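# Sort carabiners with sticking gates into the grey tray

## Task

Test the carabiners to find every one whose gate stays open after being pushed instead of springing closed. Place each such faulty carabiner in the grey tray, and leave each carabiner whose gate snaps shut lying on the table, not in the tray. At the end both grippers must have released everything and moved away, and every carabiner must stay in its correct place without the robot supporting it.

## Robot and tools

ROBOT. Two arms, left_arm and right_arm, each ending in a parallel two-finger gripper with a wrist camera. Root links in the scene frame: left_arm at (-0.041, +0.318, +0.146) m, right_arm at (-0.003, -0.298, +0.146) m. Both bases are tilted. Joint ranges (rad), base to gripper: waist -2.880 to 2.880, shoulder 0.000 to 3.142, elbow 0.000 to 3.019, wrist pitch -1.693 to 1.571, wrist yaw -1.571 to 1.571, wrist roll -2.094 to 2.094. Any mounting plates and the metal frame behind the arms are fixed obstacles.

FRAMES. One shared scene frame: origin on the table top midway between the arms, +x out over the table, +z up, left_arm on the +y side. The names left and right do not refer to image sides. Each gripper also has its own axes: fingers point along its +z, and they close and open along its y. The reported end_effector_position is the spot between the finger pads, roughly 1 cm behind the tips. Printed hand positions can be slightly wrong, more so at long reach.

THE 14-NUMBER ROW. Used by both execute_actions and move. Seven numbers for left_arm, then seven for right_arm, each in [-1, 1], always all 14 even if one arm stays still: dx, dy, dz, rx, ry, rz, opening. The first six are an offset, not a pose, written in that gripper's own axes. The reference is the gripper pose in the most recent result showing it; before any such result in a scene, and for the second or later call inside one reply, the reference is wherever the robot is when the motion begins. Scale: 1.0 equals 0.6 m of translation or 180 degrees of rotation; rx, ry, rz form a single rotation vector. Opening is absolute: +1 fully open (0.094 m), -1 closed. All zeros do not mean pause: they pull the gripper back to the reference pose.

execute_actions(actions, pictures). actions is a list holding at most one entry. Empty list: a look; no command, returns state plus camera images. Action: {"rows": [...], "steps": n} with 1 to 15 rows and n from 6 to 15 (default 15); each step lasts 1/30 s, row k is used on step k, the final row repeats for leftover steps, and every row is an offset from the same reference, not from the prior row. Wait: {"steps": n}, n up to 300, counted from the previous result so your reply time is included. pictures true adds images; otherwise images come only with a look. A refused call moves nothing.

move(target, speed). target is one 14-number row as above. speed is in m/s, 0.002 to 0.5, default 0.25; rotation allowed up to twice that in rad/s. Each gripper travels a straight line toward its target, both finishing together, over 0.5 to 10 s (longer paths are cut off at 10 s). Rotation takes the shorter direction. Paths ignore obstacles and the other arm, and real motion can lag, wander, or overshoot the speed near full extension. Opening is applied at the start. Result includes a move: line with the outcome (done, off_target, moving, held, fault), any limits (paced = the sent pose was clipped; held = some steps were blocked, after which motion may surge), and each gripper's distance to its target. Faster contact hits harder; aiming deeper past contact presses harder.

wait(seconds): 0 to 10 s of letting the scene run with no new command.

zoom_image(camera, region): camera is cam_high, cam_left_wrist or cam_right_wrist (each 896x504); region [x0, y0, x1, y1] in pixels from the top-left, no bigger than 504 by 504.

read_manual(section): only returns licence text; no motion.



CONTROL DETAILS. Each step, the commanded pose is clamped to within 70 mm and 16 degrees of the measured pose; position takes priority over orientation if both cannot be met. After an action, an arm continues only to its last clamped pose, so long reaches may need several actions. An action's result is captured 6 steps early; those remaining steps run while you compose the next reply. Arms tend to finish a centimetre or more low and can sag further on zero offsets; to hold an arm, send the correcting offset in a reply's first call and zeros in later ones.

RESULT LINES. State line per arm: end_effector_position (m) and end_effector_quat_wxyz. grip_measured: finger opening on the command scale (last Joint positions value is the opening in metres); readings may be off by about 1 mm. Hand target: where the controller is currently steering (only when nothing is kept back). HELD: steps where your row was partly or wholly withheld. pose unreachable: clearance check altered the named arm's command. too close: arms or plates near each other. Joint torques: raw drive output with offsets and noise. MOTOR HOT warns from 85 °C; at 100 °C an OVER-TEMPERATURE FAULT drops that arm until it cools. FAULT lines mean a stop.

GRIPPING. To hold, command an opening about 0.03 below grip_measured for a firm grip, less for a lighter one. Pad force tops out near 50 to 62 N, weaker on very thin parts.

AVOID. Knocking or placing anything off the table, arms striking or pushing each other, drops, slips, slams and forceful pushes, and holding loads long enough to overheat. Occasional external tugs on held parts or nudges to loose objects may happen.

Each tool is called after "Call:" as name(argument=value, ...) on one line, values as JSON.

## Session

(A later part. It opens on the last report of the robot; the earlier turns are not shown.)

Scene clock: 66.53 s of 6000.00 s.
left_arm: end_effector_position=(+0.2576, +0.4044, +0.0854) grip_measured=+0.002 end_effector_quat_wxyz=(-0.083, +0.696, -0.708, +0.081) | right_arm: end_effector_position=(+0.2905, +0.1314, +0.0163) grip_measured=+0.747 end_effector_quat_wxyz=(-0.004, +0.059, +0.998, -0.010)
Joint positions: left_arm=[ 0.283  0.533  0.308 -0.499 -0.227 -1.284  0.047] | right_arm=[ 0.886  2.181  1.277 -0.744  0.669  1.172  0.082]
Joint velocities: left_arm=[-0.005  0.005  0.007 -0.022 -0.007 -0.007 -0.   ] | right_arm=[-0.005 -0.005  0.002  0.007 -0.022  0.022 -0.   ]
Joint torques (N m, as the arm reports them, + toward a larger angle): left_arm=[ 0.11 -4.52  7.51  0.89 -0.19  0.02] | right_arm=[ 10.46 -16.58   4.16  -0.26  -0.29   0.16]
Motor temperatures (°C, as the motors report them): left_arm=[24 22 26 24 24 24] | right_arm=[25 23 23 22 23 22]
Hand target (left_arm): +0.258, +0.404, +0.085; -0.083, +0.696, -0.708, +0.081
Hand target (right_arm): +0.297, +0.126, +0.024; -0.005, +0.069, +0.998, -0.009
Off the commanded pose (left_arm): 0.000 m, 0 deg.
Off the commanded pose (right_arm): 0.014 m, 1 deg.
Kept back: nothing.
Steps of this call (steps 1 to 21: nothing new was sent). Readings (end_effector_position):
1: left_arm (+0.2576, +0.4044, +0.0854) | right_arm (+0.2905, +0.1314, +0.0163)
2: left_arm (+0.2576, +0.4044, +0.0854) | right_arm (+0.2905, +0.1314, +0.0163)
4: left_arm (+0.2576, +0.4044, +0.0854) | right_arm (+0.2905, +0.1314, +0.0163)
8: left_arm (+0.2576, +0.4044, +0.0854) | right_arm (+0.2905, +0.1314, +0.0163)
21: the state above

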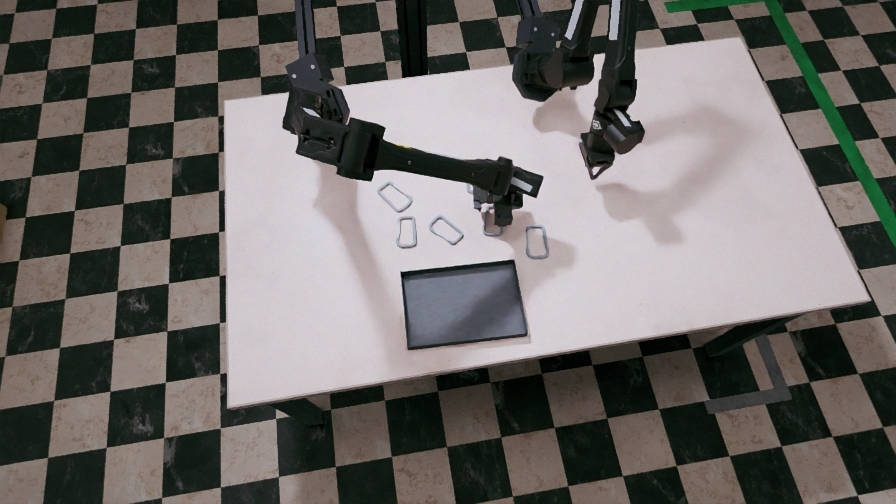

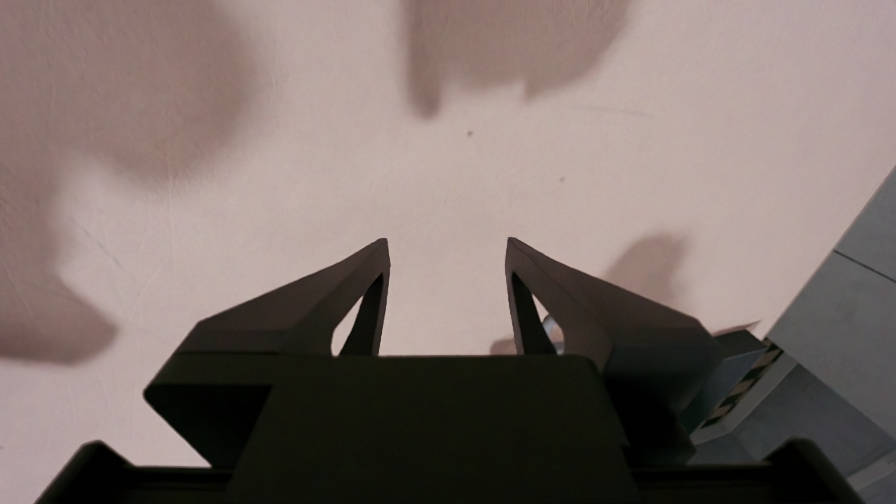

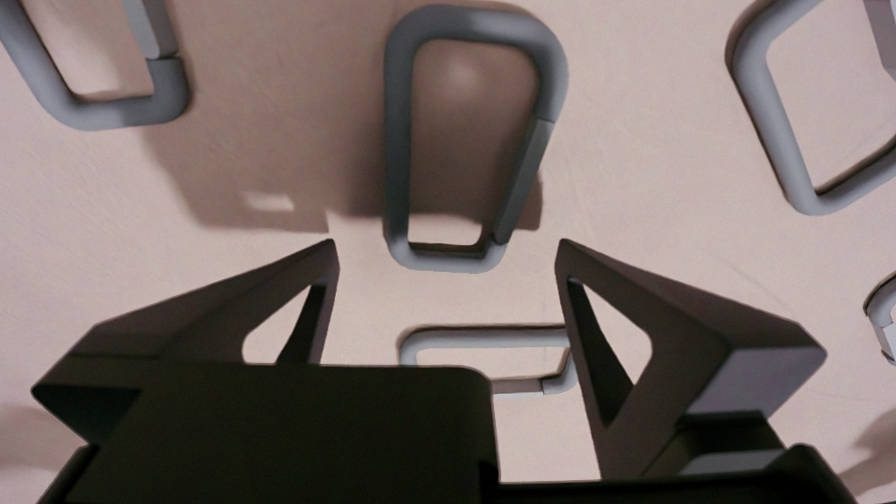

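Call:
move(target=[0,0,0,0,0,0,0, -0.065,-0.012,0,0,0,0,0.75], speed=0.1)

Scene clock: 67.60 s of 6000.00 s.
left_arm: end_effector_position=(+0.2576, +0.4044, +0.0854) grip_measured=+0.002 end_effector_quat_wxyz=(-0.083, +0.696, -0.708, +0.081) | right_arm: end_effector_position=(+0.3090, +0.1164, +0.0048) grip_measured=+0.748 end_effector_quat_wxyz=(-0.011, +0.054, +0.998, -0.019)
Joint positions: left_arm=[ 0.283  0.533  0.308 -0.499 -0.227 -1.284  0.047] | right_arm=[ 0.836  2.169  1.277 -0.744  0.668  1.116  0.082]
Joint velocities: left_arm=[-0.005 -0.005 -0.007 -0.017  0.007 -0.051  0.   ] | right_arm=[ 0.005  0.015 -0.007 -0.002 -0.037 -0.051 -0.001]
Joint torques (N m, as the arm reports them, + toward a larger angle): left_arm=[ 0.09 -4.47  7.51  0.88 -0.19  0.02] | right_arm=[ 10.61 -16.07   5.73  -0.12  -0.04  -0.06]
Motor temperatures (°C, as the motors report them): left_arm=[24 22 26 24 24 24] | right_arm=[25 23 23 22 23 22]
Hand target (left_arm): +0.258, +0.404, +0.085; -0.083, +0.696, -0.708, +0.081
Hand target (right_arm): +0.328, +0.119, +0.016; -0.004, +0.059, +0.998, -0.010
Off the commanded pose (left_arm): 0.000 m, 0 deg.
Off the commanded pose (right_arm): 0.023 m, 1 deg.
Kept back: nothing.
move: off_target (right_arm)

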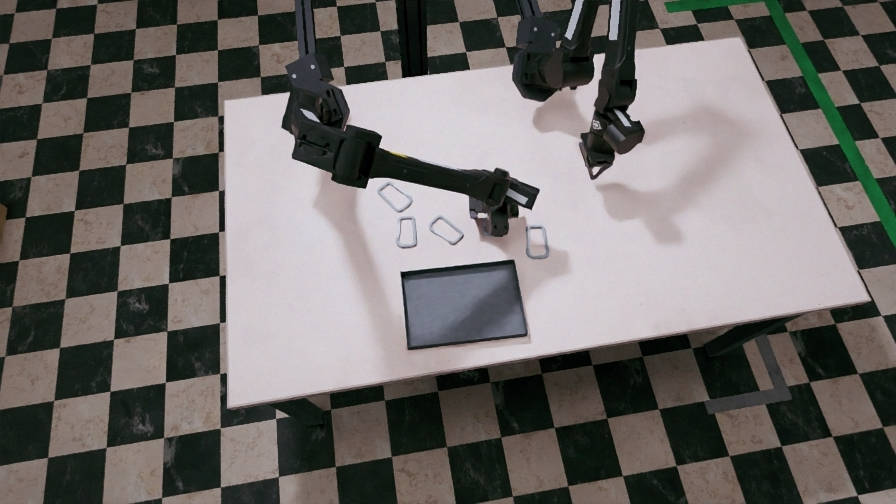

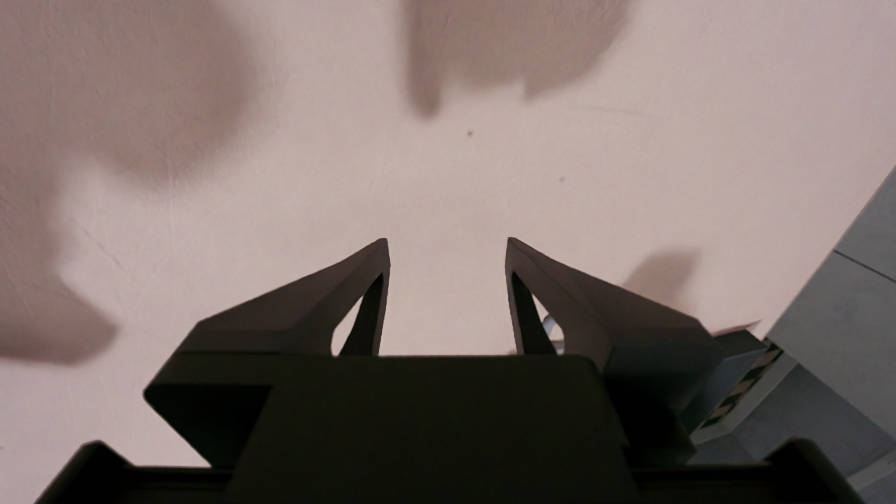

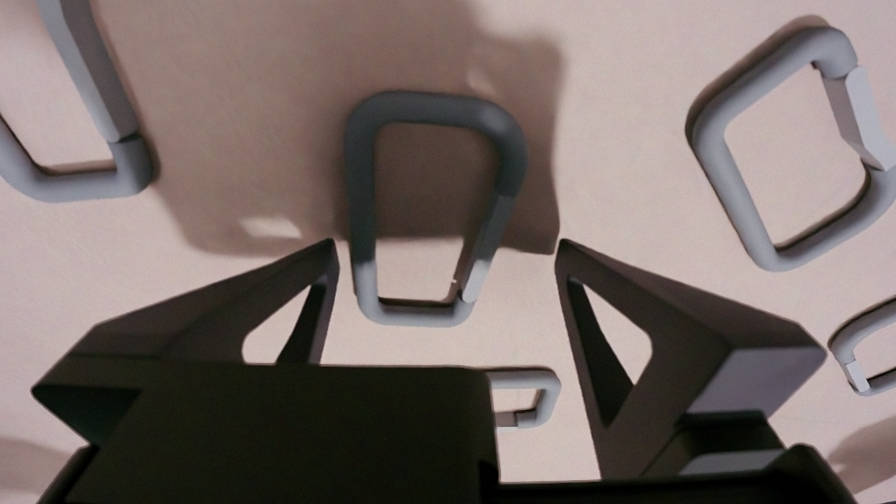

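Call:
move(target=[0,0,0,0,0,0,0, 0,0,0,0,0,0,-0.2])

Call:
move(target=[0,0,0,0,0,0,0, 0,0,0,0,0,0,0.75])

Scene clock: 68.53 s of 6000.00 s.
left_arm: end_effector_position=(+0.2576, +0.4044, +0.0854) grip_measured=+0.002 end_effector_quat_wxyz=(-0.083, +0.696, -0.708, +0.081) | right_arm: end_effector_position=(+0.3090, +0.1164, +0.0048) grip_measured=-0.181 end_effector_quat_wxyz=(-0.011, +0.054, +0.998, -0.019)
Joint positions: left_arm=[ 0.283  0.533  0.308 -0.499 -0.227 -1.284  0.047] | right_arm=[ 0.836  2.169  1.277 -0.744  0.668  1.115  0.038]
Joint velocities: left_arm=[-0.015 -0.005 -0.002  0.007 -0.022 -0.007  0.   ] | right_arm=[-0.005 -0.015 -0.002 -0.007 -0.051 -0.022 -0.001]
Joint torques (N m, as the arm reports them, + toward a larger angle): left_arm=[ 0.12 -4.46  7.51  0.9  -0.19  0.02] | right_arm=[ 10.68 -14.35   4.31   0.38  -0.18   0.04]
Motor temperatures (°C, as the motors report them): left_arm=[24 22 26 24 24 24] | right_arm=[25 23 23 22 23 22]
Hand target (left_arm): +0.258, +0.404, +0.085; -0.083, +0.696, -0.708, +0.081
Hand target (right_arm): +0.309, +0.116, +0.005; -0.011, +0.054, +0.998, -0.019
Off the commanded pose (left_arm): 0.000 m, 0 deg.
Off the commanded pose (right_arm): 0.000 m, 0 deg.
Kept back: nothing.
move: done

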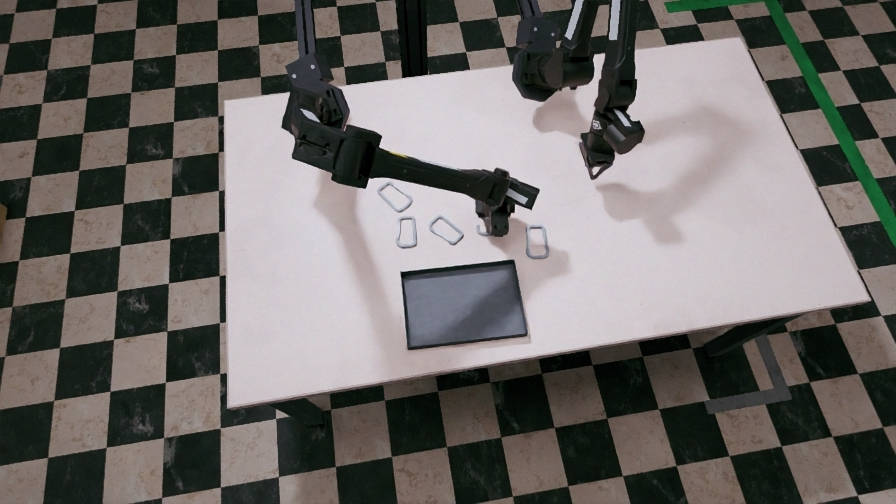

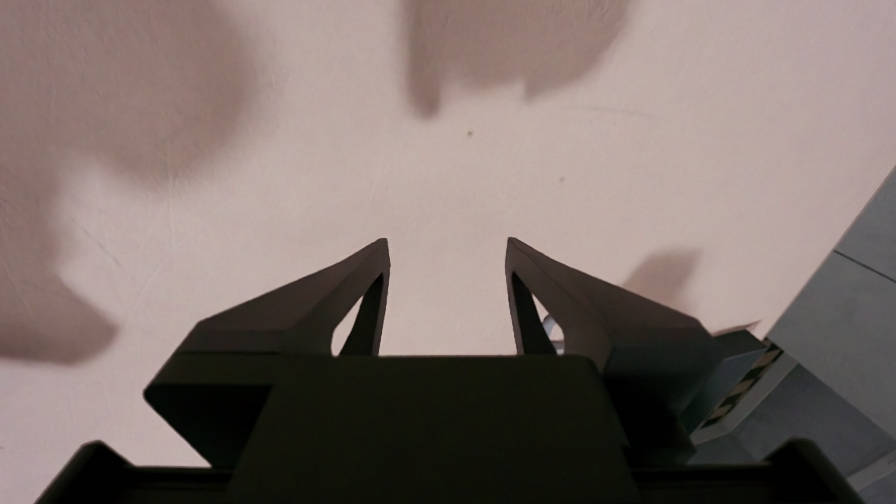

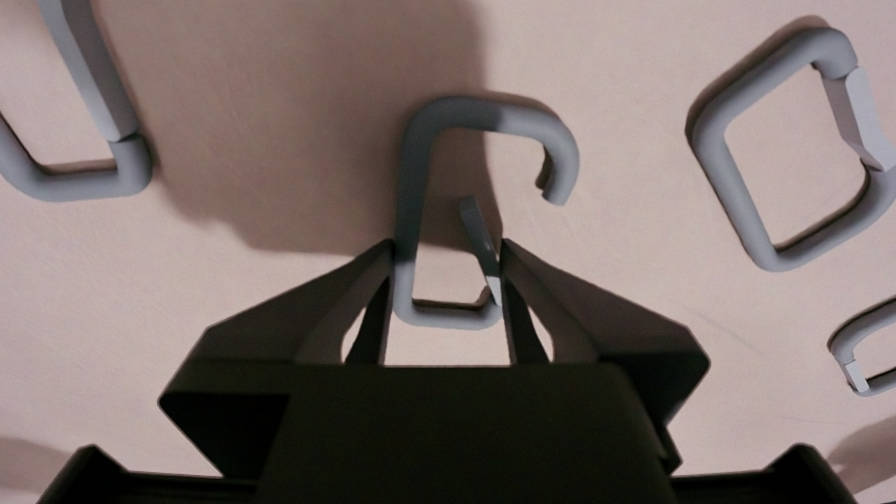

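Scene clock: 69.03 s of 6000.00 s.
left_arm: end_effector_position=(+0.2576, +0.4044, +0.0854) grip_measured=+0.002 end_effector_quat_wxyz=(-0.083, +0.696, -0.708, +0.081) | right_arm: end_effector_position=(+0.3090, +0.1164, +0.0048) grip_measured=+0.747 end_effector_quat_wxyz=(-0.011, +0.054, +0.998, -0.019)
Joint positions: left_arm=[ 0.283  0.533  0.308 -0.499 -0.227 -1.284  0.047] | right_arm=[ 0.836  2.169  1.277 -0.744  0.668  1.115  0.082]
Joint velocities: left_arm=[-0.024 -0.015  0.002  0.017  0.037 -0.022  0.   ] | right_arm=[-0.005 -0.005 -0.002  0.002 -0.007  0.022  0.001]
Joint torques (N m, as the arm reports them, + toward a larger angle): left_arm=[ 0.13 -4.47  7.5   0.89 -0.19  0.02] | right_arm=[ 10.54 -14.14   4.39   0.4   -0.18   0.01]
Motor temperatures (°C, as the motors report them): left_arm=[24 22 26 24 24 24] | right_arm=[25 23 23 22 23 22]
Hand target (left_arm): +0.258, +0.404, +0.085; -0.083, +0.696, -0.708, +0.081
Hand target (right_arm): +0.309, +0.116, +0.005; -0.011, +0.054, +0.998, -0.019
Off the commanded pose (left_arm): 0.000 m, 0 deg.
Off the commanded pose (right_arm): 0.000 m, 0 deg.
Kept back: nothing.
move: done

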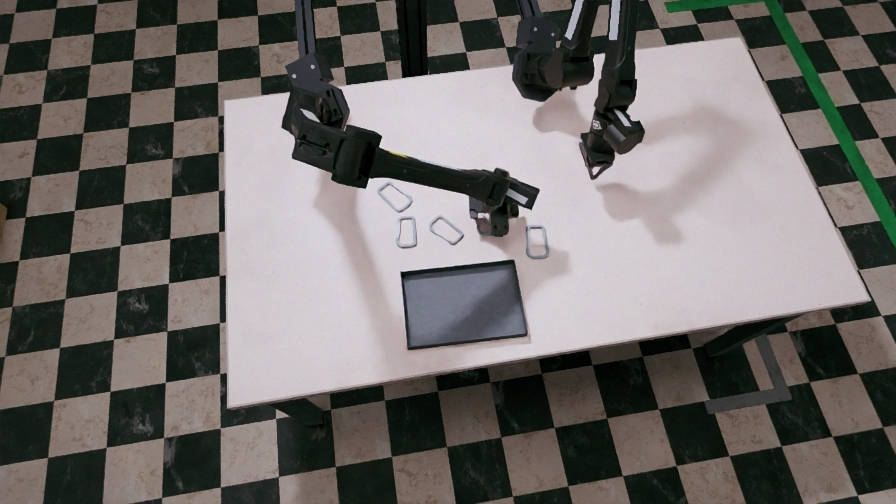

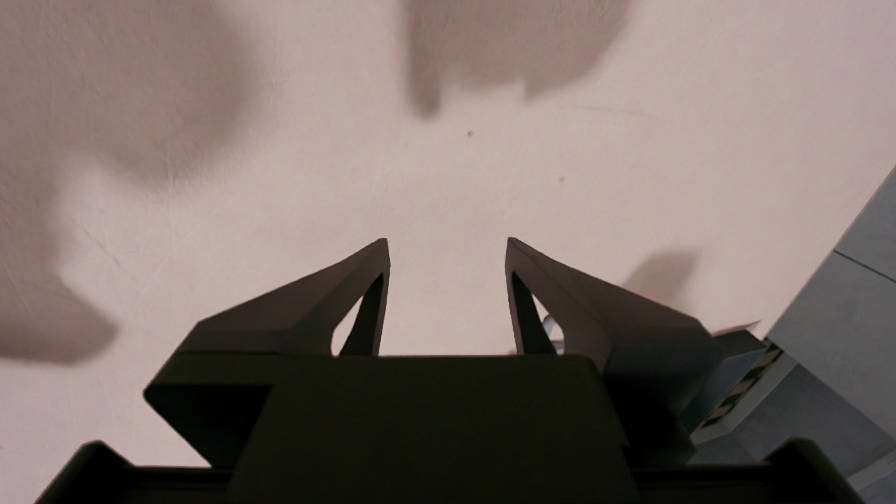

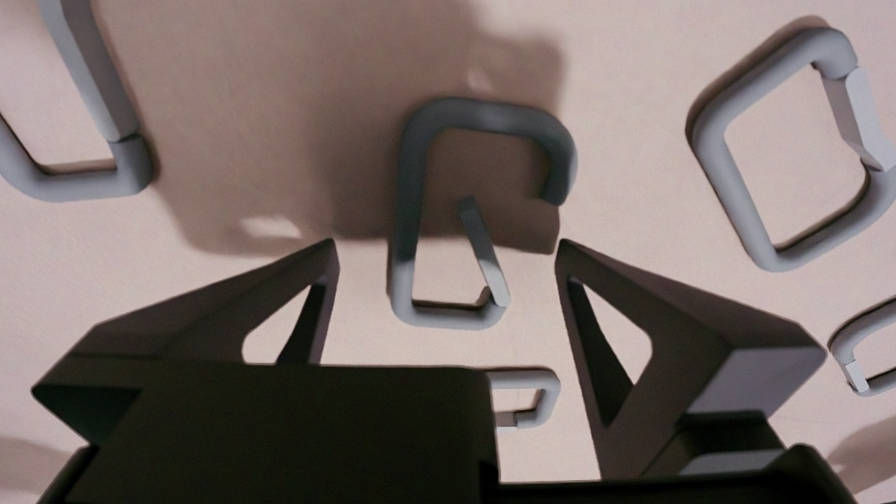

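Call:
move(target=[0,0,0,0,0,0,0, 0,0,0,0,0,0,-0.23])

Call:
move(target=[0,0,0,0,0,0,0, 0,0,-0.13,0,0,0,-0.23], speed=0.15)

Scene clock: 69.97 s of 6000.00 s.
left_arm: end_effector_position=(+0.2576, +0.4044, +0.0854) grip_measured=+0.002 end_effector_quat_wxyz=(-0.083, +0.696, -0.708, +0.081) | right_arm: end_effector_position=(+0.3090, +0.1164, +0.0048) grip_measured=-0.188 end_effector_quat_wxyz=(-0.011, +0.054, +0.998, -0.019)
Joint positions: left_arm=[ 0.283  0.533  0.308 -0.499 -0.227 -1.284  0.047] | right_arm=[ 0.836  2.169  1.277 -0.744  0.668  1.115  0.038]
Joint velocities: left_arm=[ 0.005 -0.005  0.002 -0.012  0.037 -0.007 -0.001] | right_arm=[-0.005 -0.015  0.007 -0.007 -0.066  0.051  0.   ]
Joint torques (N m, as the arm reports them, + toward a larger angle): left_arm=[ 0.11 -4.45  7.5   0.89 -0.18  0.02] | right_arm=[ 10.89 -14.33   4.37   0.39  -0.16   0.03]
Motor temperatures (°C, as the motors report them): left_arm=[24 22 26 24 24 24] | right_arm=[25 23 23 22 23 22]
Hand target (left_arm): +0.258, +0.404, +0.085; -0.083, +0.696, -0.708, +0.081
Hand target (right_arm): +0.309, +0.116, +0.005; -0.011, +0.054, +0.998, -0.019
Off the commanded pose (left_arm): 0.000 m, 0 deg.
Off the commanded pose (right_arm): 0.000 m, 0 deg.
Kept back: nothing.
move: done

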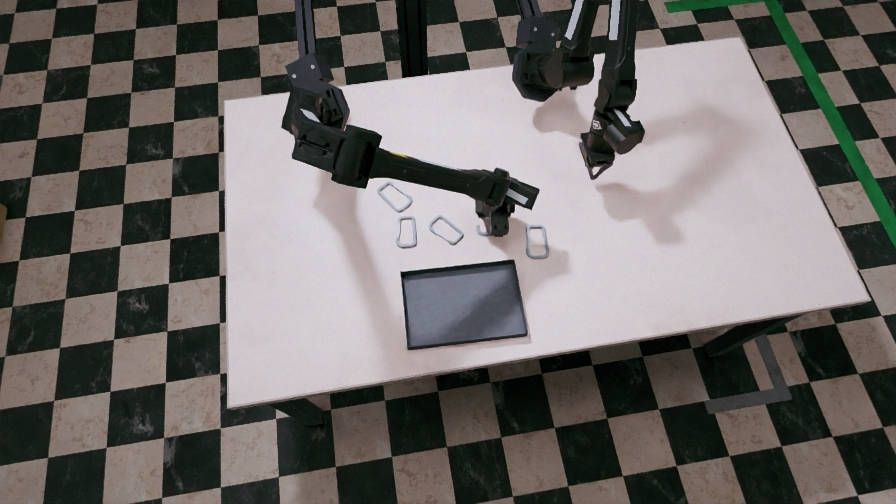

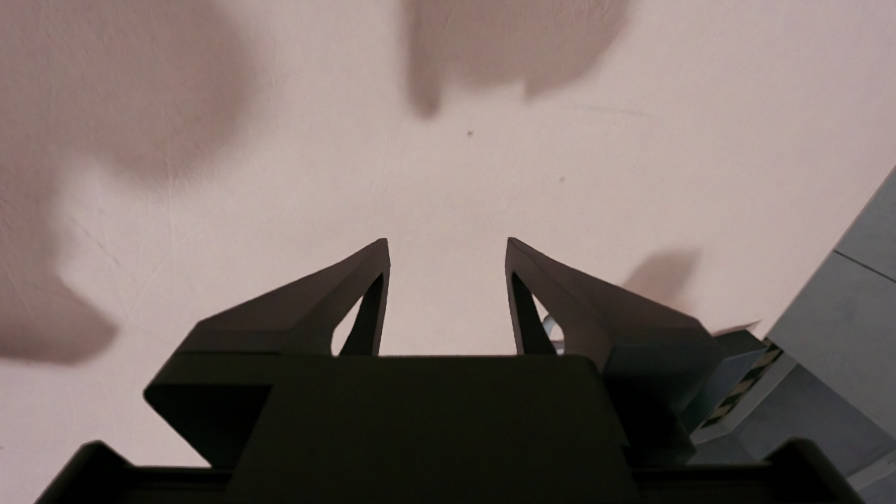

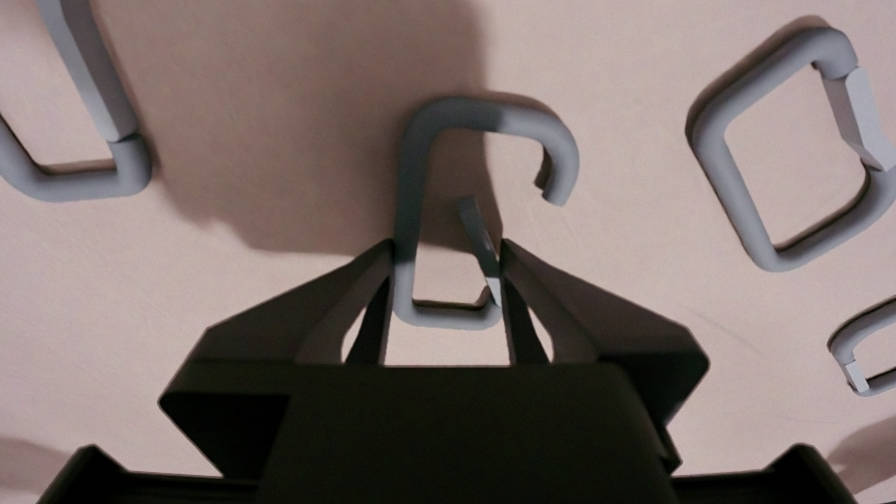

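Scene clock: 70.90 s of 6000.00 s.
left_arm: end_effector_position=(+0.2576, +0.4044, +0.0854) grip_measured=+0.002 end_effector_quat_wxyz=(-0.083, +0.696, -0.708, +0.081) | right_arm: end_effector_position=(+0.2973, +0.1051, +0.0640) grip_measured=-0.188 end_effector_quat_wxyz=(-0.018, +0.039, +0.998, -0.036)
Joint positions: left_arm=[ 0.283  0.533  0.308 -0.499 -0.227 -1.284  0.047] | right_arm=[ 0.914  2.086  1.277 -0.935  0.663  1.211  0.038]
Joint velocities: left_arm=[-0.015 -0.015  0.002 -0.002 -0.11   0.037 -0.001] | right_arm=[ 0.005 -0.005  0.002 -0.012  0.037  0.066 -0.001]
Joint torques (N m, as the arm reports them, + toward a larger angle): left_arm=[ 0.06 -4.46  7.5   0.9  -0.19  0.03] | right_arm=[ 11.13 -15.15   7.53  -0.41  -0.26   0.14]
Motor temperatures (°C, as the motors report them): left_arm=[24 22 26 24 24 24] | right_arm=[25 23 23 22 23 22]
Hand target (left_arm): +0.258, +0.404, +0.085; -0.083, +0.696, -0.708, +0.081
Hand target (right_arm): +0.311, +0.118, +0.082; -0.010, +0.054, +0.998, -0.019
Off the commanded pose (left_arm): 0.000 m, 0 deg.
Off the commanded pose (right_arm): 0.027 m, 3 deg.
Kept back: nothing.
move: off_target (right_arm)

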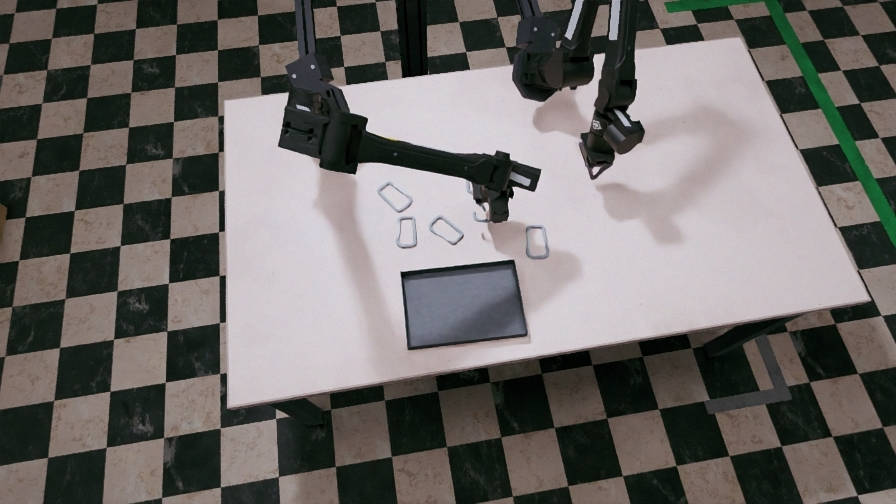

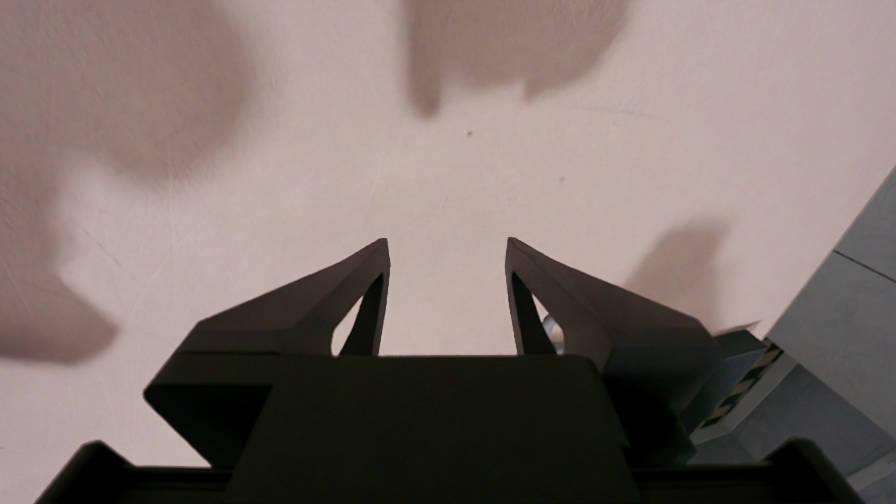

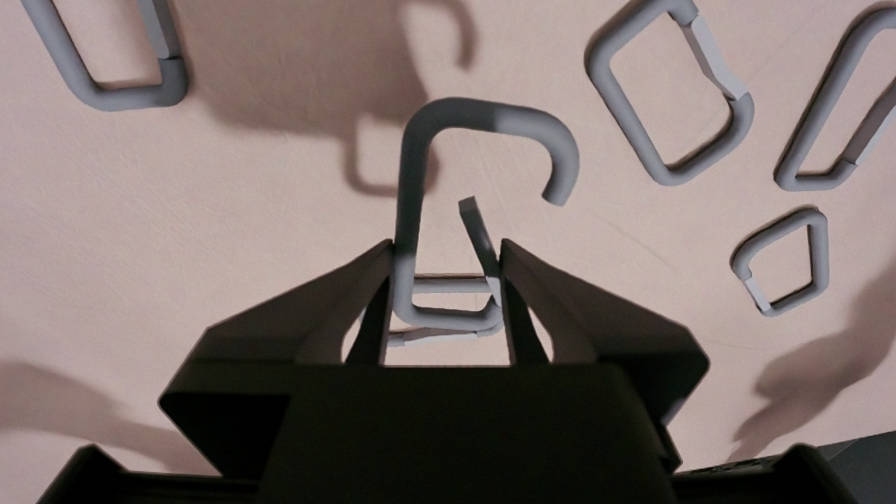

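Call:
move(target=[0,0,0,0,0,0,0, -0.355,-0.025,-0.04,0,0,0,-0.23], speed=0.25)

Scene clock: 72.53 s of 6000.00 s.
left_arm: end_effector_position=(+0.2576, +0.4044, +0.0854) grip_measured=+0.002 end_effector_quat_wxyz=(-0.083, +0.696, -0.708, +0.081) | right_arm: end_effector_position=(+0.4974, +0.0675, +0.0727) grip_measured=-0.188 end_effector_quat_wxyz=(-0.024, +0.043, +0.998, -0.041)
Joint positions: left_arm=[ 0.283  0.533  0.308 -0.499 -0.227 -1.284  0.047] | right_arm=[ 0.669  2.07   1.645 -1.145  0.678  0.92   0.038]
Joint velocities: left_arm=[-0.005 -0.005  0.002  0.002 -0.007  0.125  0.   ] | right_arm=[-0.005 -0.005  0.017 -0.002 -0.051  0.037 -0.001]
Joint torques (N m, as the arm reports them, + toward a larger angle): left_arm=[ 0.11 -4.44  7.51  0.9  -0.19  0.03] | right_arm=[ 11.93 -15.68   8.05  -0.4   -0.22  -0.06]
Motor temperatures (°C, as the motors report them): left_arm=[24 22 26 24 24 24] | right_arm=[25 23 23 22 23 22]
Hand target (left_arm): +0.258, +0.404, +0.085; -0.083, +0.696, -0.708, +0.081
Hand target (right_arm): +0.508, +0.074, +0.082; -0.020, +0.039, +0.998, -0.035
Off the commanded pose (left_arm): 0.000 m, 0 deg.
Off the commanded pose (right_arm): 0.017 m, 1 deg.
Kept back: nothing.
move: off_target (right_arm)

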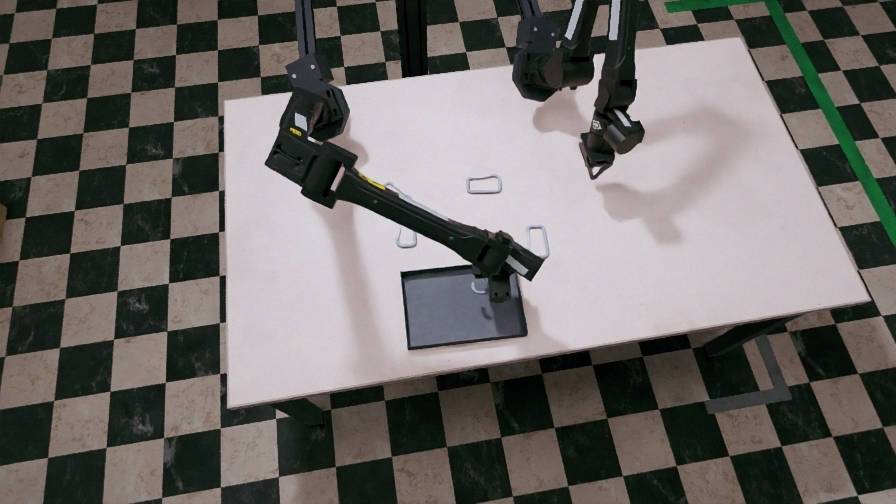

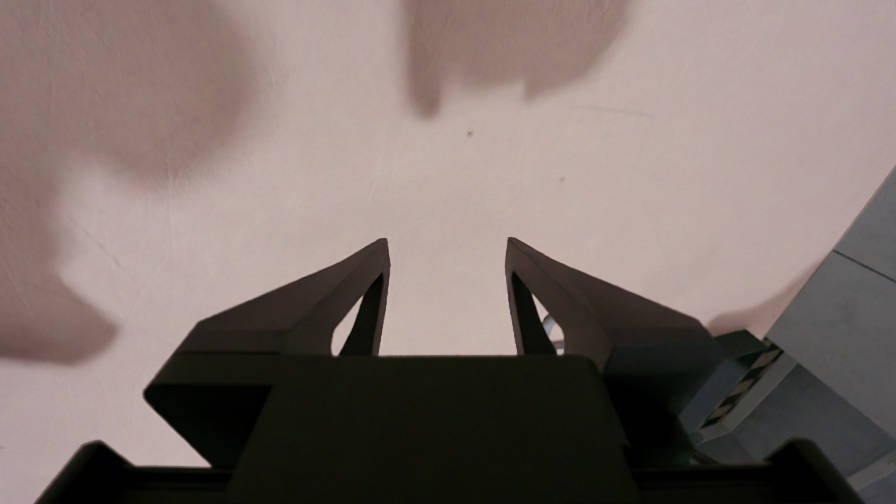

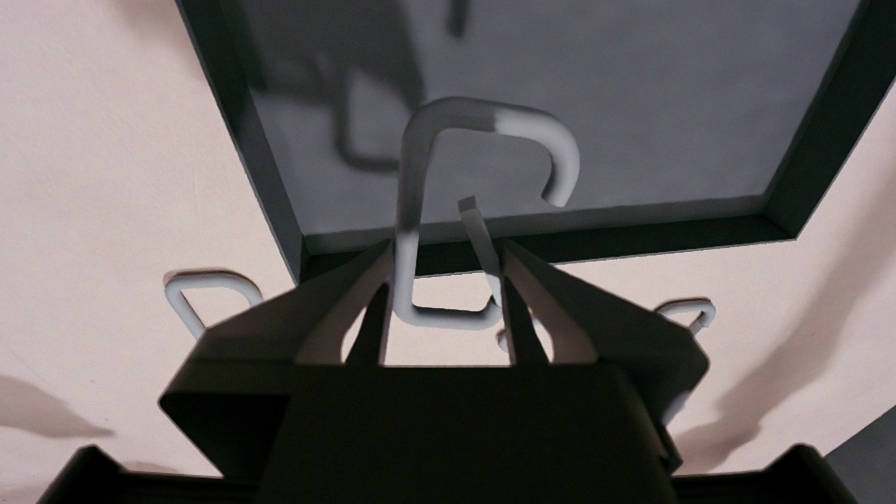

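Call:
move(target=[0,0,0,0,0,0,0, -0.045,0,0.102,0,0,0,-0.23], speed=0.1)

Scene clock: 73.93 s of 6000.00 s.
left_arm: end_effector_position=(+0.2576, +0.4044, +0.0854) grip_measured=+0.002 end_effector_quat_wxyz=(-0.083, +0.696, -0.708, +0.081) | right_arm: end_effector_position=(+0.5082, +0.0536, +0.0071) grip_measured=-0.188 end_effector_quat_wxyz=(-0.034, +0.040, +0.997, -0.052)
Joint positions: left_arm=[ 0.283  0.533  0.308 -0.499 -0.227 -1.284  0.047] | right_arm=[ 0.582  2.139  1.645 -1.044  0.677  0.825  0.038]
Joint velocities: left_arm=[-0.005  0.005  0.012 -0.007 -0.007 -0.007  0.001] | right_arm=[ 0.005 -0.015  0.002 -0.007  0.007 -0.095 -0.   ]
Joint torques (N m, as the arm reports them, + toward a larger angle): left_arm=[ 0.12 -4.46  7.51  0.88 -0.19  0.02] | right_arm=[ 11.32 -16.9    6.77   0.96  -0.29  -0.09]
Motor temperatures (°C, as the motors report them): left_arm=[24 22 26 24 24 24] | right_arm=[25 23 23 22 23 22]
Hand target (left_arm): +0.258, +0.404, +0.085; -0.083, +0.696, -0.708, +0.081
Hand target (right_arm): +0.521, +0.060, +0.011; -0.025, +0.043, +0.998, -0.041
Off the commanded pose (left_arm): 0.000 m, 0 deg.
Off the commanded pose (right_arm): 0.015 m, 2 deg.
Kept back: nothing.
move: off_target (right_arm)

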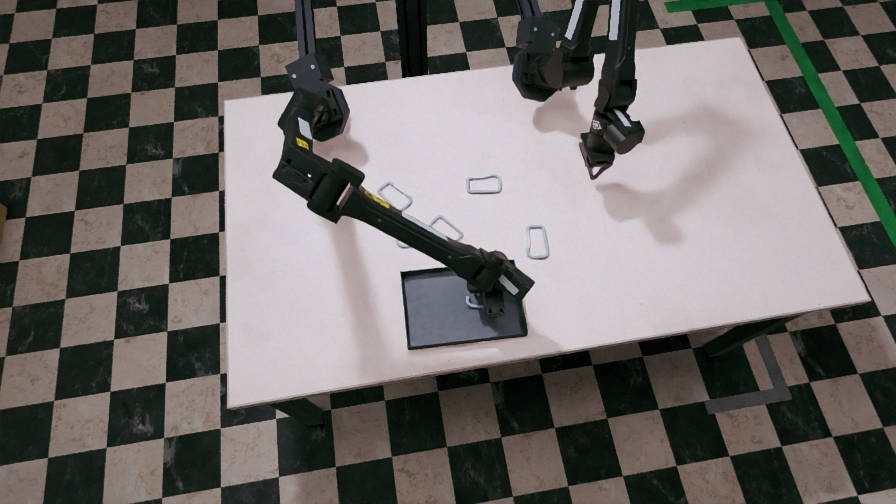

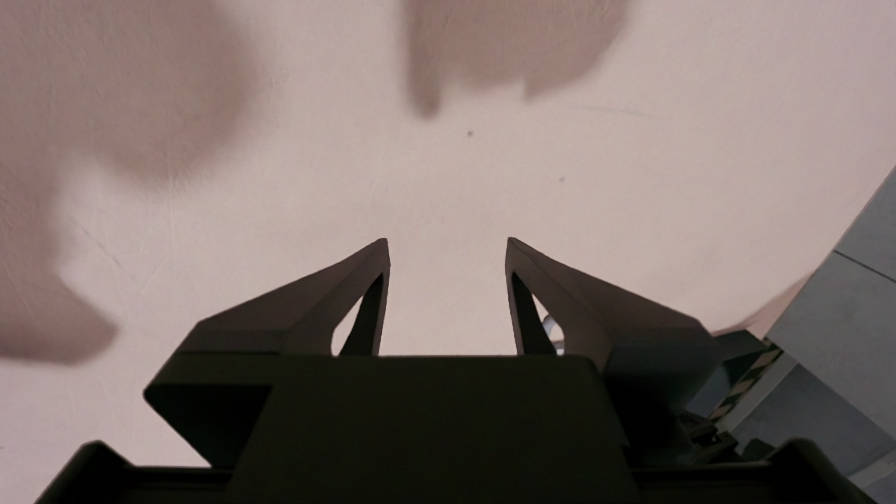

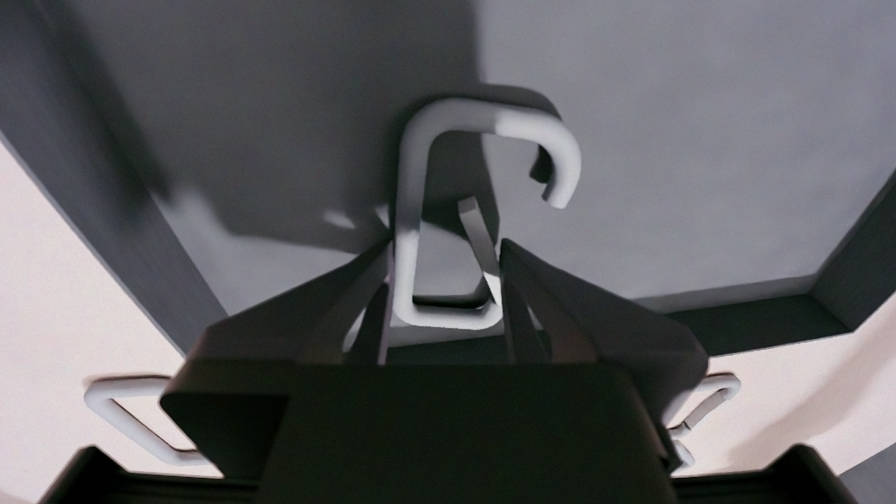

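Call:
move(target=[0,0,0,0,0,0,0, 0,0,0,0,0,0,0.3])

Call:
move(target=[0,0,0,0,0,0,0, 0,0,-0.13,0,0,0,0.3], speed=0.2)

Scene clock: 74.93 s of 6000.00 s.
left_arm: end_effector_position=(+0.2576, +0.4044, +0.0854) grip_measured=+0.002 end_effector_quat_wxyz=(-0.083, +0.696, -0.708, +0.081) | right_arm: end_effector_position=(+0.5082, +0.0536, +0.0071) grip_measured=+0.297 end_effector_quat_wxyz=(-0.034, +0.038, +0.997, -0.052)
Joint positions: left_arm=[ 0.283  0.533  0.308 -0.499 -0.227 -1.284  0.047] | right_arm=[ 0.582  2.139  1.645 -1.044  0.677  0.823  0.061]
Joint velocities: left_arm=[-0.015 -0.015  0.007 -0.002 -0.037 -0.007  0.   ] | right_arm=[ 0.005  0.005 -0.007  0.002 -0.007 -0.007 -0.001]
Joint torques (N m, as the arm reports them, + toward a larger angle): left_arm=[ 0.13 -4.49  7.5   0.89 -0.19  0.03] | right_arm=[ 11.95 -17.12   5.11   0.23  -0.17   0.05]
Motor temperatures (°C, as the motors report them): left_arm=[24 22 26 24 24 24] | right_arm=[25 23 23 22 23 22]
Hand target (left_arm): +0.258, +0.404, +0.085; -0.083, +0.696, -0.708, +0.081
Hand target (right_arm): +0.508, +0.054, +0.007; -0.034, +0.040, +0.997, -0.052
Off the commanded pose (left_arm): 0.000 m, 0 deg.
Off the commanded pose (right_arm): 0.000 m, 0 deg.
Kept back: nothing.
move: done

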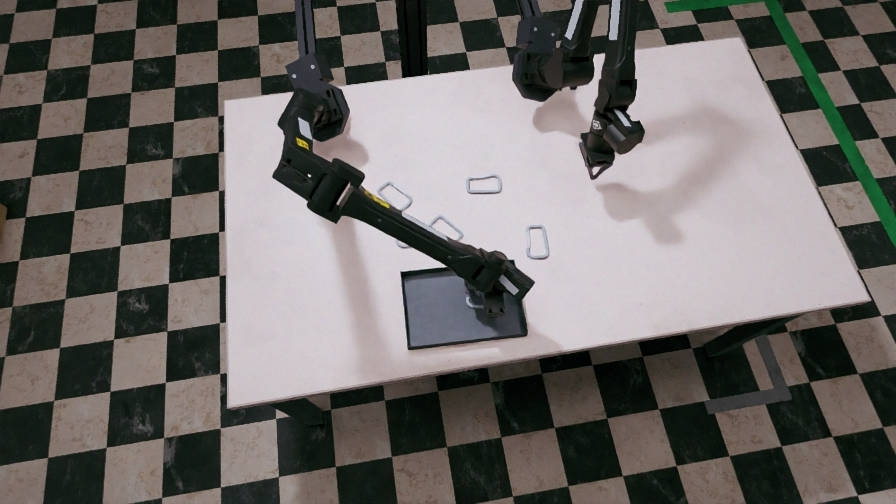

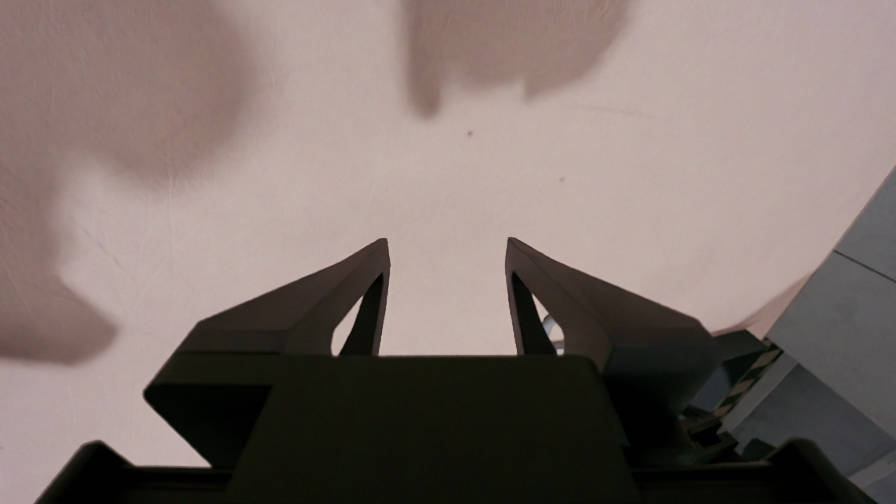

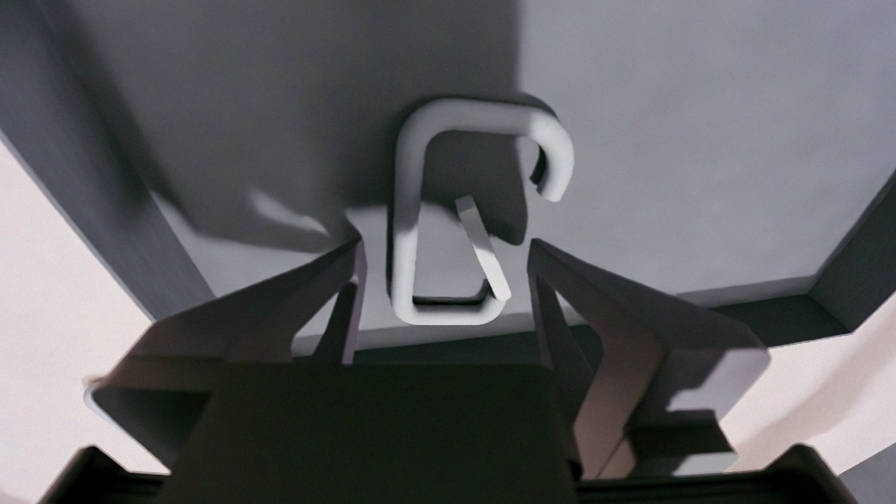

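Scene clock: 75.90 s of 6000.00 s.
left_arm: end_effector_position=(+0.2576, +0.4044, +0.0854) grip_measured=+0.002 end_effector_quat_wxyz=(-0.083, +0.696, -0.708, +0.081) | right_arm: end_effector_position=(+0.4932, +0.0562, +0.0611) grip_measured=+0.298 end_effector_quat_wxyz=(-0.049, +0.020, +0.996, -0.068)
Joint positions: left_arm=[ 0.283  0.533  0.308 -0.499 -0.227 -1.284  0.047] | right_arm=[ 0.65   2.099  1.673 -1.221  0.677  0.908  0.061]
Joint velocities: left_arm=[-0.015 -0.005 -0.012 -0.012  0.066 -0.051  0.   ] | right_arm=[-0.015 -0.005 -0.012 -0.007  0.022  0.007 -0.001]
Joint torques (N m, as the arm reports them, + toward a larger angle): left_arm=[ 0.12 -4.46  7.5   0.89 -0.19  0.02] | right_arm=[ 12.67 -18.75   8.29  -0.46  -0.12   0.15]
Motor temperatures (°C, as the motors report them): left_arm=[24 22 26 24 24 24] | right_arm=[25 23 23 22 23 22]
Hand target (left_arm): +0.258, +0.404, +0.085; -0.083, +0.696, -0.708, +0.081
Hand target (right_arm): +0.513, +0.061, +0.084; -0.034, +0.038, +0.997, -0.053
Off the commanded pose (left_arm): 0.000 m, 0 deg.
Off the commanded pose (right_arm): 0.032 m, 3 deg.
Kept back: nothing.
move: off_target (right_arm)

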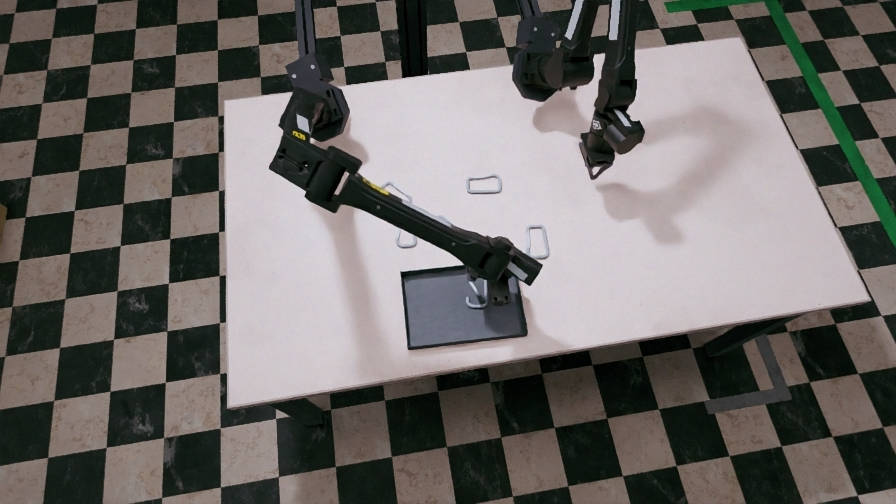

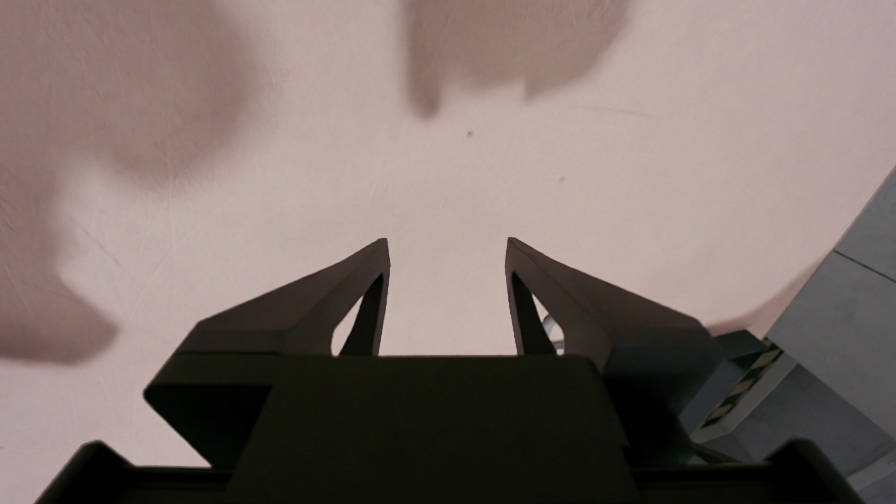

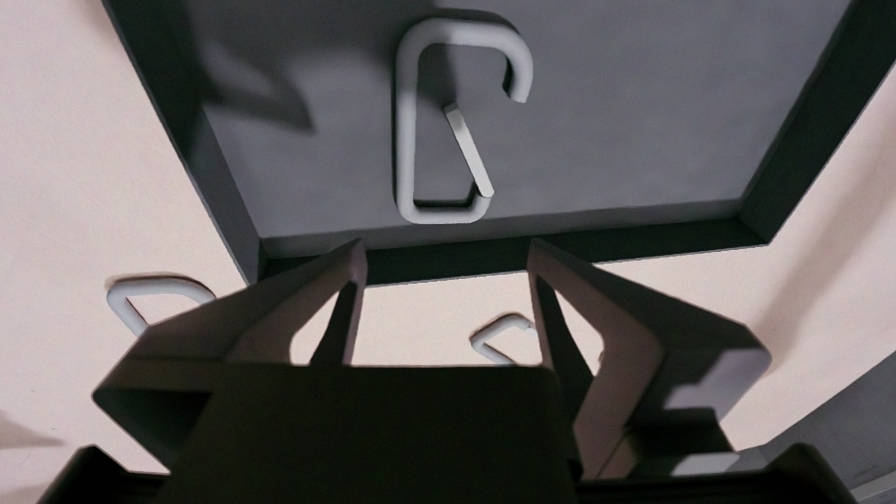

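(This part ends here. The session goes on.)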